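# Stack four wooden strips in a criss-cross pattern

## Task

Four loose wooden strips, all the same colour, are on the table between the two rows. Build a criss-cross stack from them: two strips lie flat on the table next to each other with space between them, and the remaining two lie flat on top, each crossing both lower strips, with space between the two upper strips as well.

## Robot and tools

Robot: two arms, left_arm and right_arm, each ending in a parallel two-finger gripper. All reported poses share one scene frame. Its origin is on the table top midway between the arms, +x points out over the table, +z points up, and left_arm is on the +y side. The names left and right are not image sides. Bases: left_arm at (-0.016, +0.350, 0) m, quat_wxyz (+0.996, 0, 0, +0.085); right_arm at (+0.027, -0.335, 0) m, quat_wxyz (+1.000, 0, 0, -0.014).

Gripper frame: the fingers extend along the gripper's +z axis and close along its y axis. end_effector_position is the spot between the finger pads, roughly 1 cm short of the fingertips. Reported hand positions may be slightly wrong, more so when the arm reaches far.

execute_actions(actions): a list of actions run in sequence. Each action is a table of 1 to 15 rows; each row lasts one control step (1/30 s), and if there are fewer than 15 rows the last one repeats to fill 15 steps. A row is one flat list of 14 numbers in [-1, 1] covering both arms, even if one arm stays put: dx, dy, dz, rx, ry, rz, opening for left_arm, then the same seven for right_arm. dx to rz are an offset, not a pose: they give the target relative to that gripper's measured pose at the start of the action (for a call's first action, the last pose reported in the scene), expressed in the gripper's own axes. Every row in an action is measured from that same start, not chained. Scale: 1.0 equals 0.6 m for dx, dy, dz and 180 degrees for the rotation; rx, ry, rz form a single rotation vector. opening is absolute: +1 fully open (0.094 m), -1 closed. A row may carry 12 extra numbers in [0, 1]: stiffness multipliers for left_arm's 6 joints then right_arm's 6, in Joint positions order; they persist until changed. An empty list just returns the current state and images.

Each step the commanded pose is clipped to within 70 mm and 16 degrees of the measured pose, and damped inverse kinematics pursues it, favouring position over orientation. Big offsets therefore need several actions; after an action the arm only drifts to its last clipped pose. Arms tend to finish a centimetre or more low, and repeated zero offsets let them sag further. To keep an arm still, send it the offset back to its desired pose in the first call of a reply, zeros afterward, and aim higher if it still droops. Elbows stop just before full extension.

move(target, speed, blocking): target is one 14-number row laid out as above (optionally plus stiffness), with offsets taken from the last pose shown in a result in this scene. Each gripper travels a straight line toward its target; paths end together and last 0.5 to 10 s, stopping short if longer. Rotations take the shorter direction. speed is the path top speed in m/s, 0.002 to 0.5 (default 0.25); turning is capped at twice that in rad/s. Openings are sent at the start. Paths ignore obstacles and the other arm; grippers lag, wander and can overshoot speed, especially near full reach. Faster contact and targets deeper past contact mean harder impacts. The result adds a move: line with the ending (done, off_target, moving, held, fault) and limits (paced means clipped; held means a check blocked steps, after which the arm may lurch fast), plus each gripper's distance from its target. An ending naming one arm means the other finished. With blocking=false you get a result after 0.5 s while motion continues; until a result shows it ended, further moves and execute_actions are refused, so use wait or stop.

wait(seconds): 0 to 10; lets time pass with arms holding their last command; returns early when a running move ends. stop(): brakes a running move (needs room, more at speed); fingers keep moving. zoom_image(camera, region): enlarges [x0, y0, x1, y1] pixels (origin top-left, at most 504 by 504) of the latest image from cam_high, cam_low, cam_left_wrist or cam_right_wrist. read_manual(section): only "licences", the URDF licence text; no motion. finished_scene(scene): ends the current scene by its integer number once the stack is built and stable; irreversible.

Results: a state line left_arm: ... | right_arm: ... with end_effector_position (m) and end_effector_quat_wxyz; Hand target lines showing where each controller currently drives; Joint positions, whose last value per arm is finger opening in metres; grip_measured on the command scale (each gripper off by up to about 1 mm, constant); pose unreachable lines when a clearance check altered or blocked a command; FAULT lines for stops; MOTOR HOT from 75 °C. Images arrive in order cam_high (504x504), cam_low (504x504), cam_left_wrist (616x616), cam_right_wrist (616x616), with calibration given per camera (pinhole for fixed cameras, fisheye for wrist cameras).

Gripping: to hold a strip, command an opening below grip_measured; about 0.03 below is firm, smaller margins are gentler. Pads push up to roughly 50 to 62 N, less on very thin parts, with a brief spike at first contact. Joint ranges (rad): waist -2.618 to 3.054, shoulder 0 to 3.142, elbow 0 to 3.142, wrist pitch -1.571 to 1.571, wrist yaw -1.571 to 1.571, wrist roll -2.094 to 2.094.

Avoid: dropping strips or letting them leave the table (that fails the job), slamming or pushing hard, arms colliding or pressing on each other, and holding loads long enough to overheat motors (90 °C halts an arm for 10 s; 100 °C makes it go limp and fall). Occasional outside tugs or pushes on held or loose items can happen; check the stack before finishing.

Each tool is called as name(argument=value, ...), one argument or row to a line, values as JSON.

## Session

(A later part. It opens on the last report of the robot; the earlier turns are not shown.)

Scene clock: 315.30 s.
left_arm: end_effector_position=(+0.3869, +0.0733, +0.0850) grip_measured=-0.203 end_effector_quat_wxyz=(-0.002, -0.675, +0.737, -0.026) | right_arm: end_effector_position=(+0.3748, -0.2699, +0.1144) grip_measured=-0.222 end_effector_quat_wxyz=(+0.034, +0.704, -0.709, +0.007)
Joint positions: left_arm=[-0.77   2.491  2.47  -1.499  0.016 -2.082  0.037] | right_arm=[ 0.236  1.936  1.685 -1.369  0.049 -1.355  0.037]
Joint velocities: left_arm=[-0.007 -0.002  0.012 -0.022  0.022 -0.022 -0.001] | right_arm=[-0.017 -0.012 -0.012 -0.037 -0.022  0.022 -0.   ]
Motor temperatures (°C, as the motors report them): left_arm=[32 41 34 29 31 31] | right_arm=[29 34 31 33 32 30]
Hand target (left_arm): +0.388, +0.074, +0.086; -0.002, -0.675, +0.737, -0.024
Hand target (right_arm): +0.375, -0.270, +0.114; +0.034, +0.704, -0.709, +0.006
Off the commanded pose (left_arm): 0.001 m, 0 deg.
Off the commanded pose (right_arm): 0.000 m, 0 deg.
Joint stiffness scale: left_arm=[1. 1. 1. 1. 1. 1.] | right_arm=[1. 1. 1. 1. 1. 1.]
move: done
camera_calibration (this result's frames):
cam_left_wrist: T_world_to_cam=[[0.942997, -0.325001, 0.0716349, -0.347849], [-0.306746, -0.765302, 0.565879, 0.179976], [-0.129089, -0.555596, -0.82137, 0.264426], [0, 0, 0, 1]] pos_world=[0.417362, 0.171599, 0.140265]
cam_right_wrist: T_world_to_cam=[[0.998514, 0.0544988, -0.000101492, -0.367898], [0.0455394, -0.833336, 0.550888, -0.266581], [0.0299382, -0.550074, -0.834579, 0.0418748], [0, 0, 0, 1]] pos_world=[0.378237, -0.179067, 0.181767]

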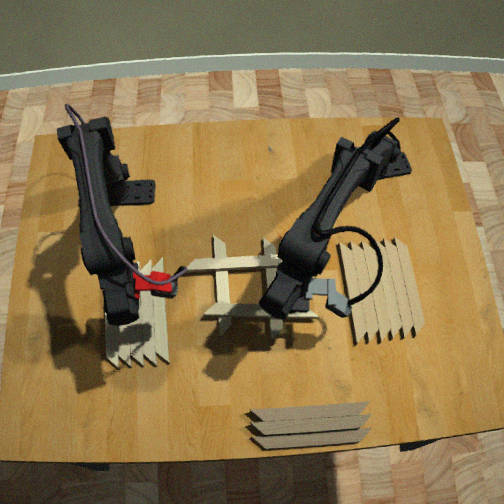

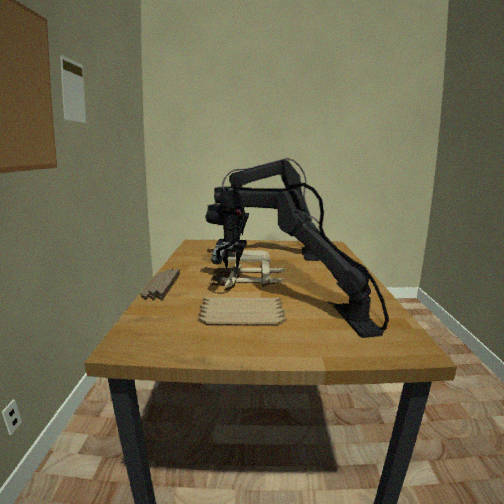

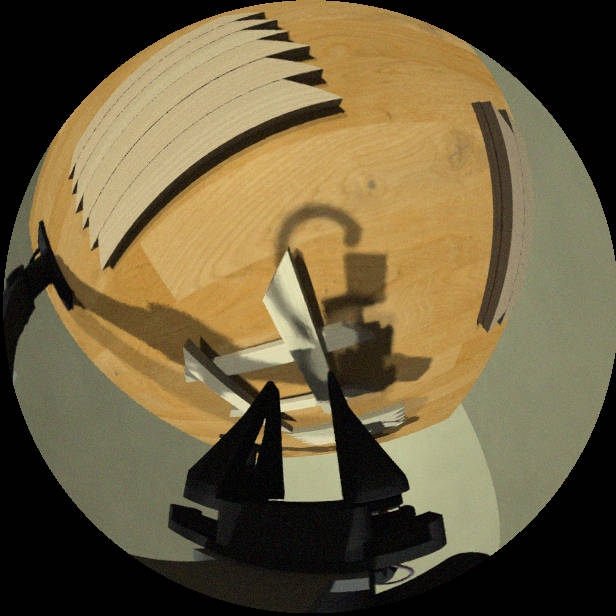

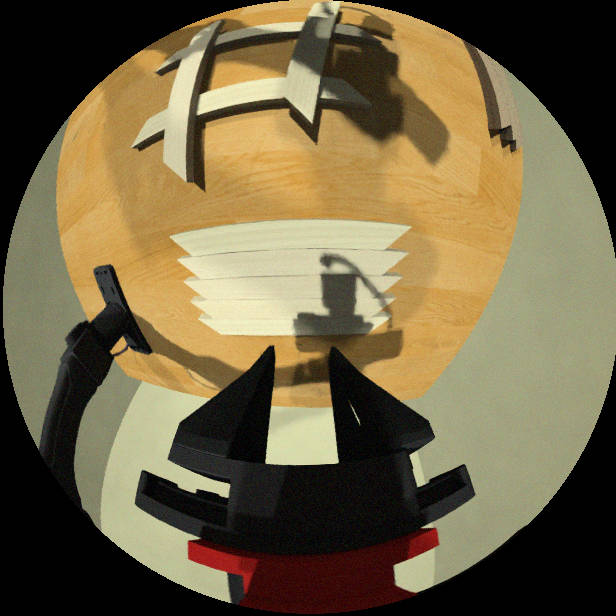

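zoom_image(
  camera="cam_high",
  region=[170, 220, 370, 360],
)

zoom_image(
  camera="cam_right_wrist",
  region=[120, 0, 420, 200],
)

Region (170, 220, 370, 360) of cam_high's 504x504 image, scaled by 2.520, with more detail than that image has; it fills the top 353 rows of this view, and the rest is white.

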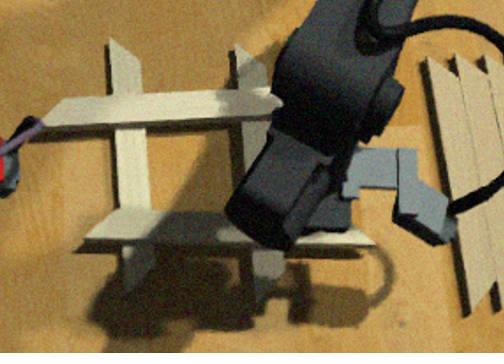

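Region (120, 0, 420, 200) of cam_right_wrist's 616x616 image, scaled by 1.680, with more detail than that image has.

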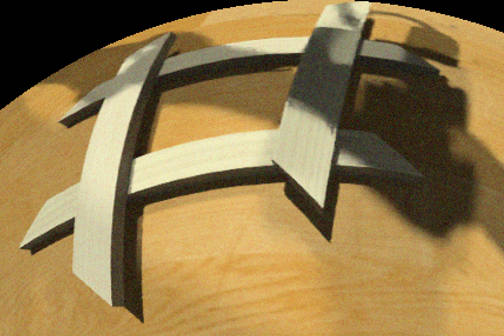

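finished_scene(
  scene=1,
)

The scene is finished: the task was done.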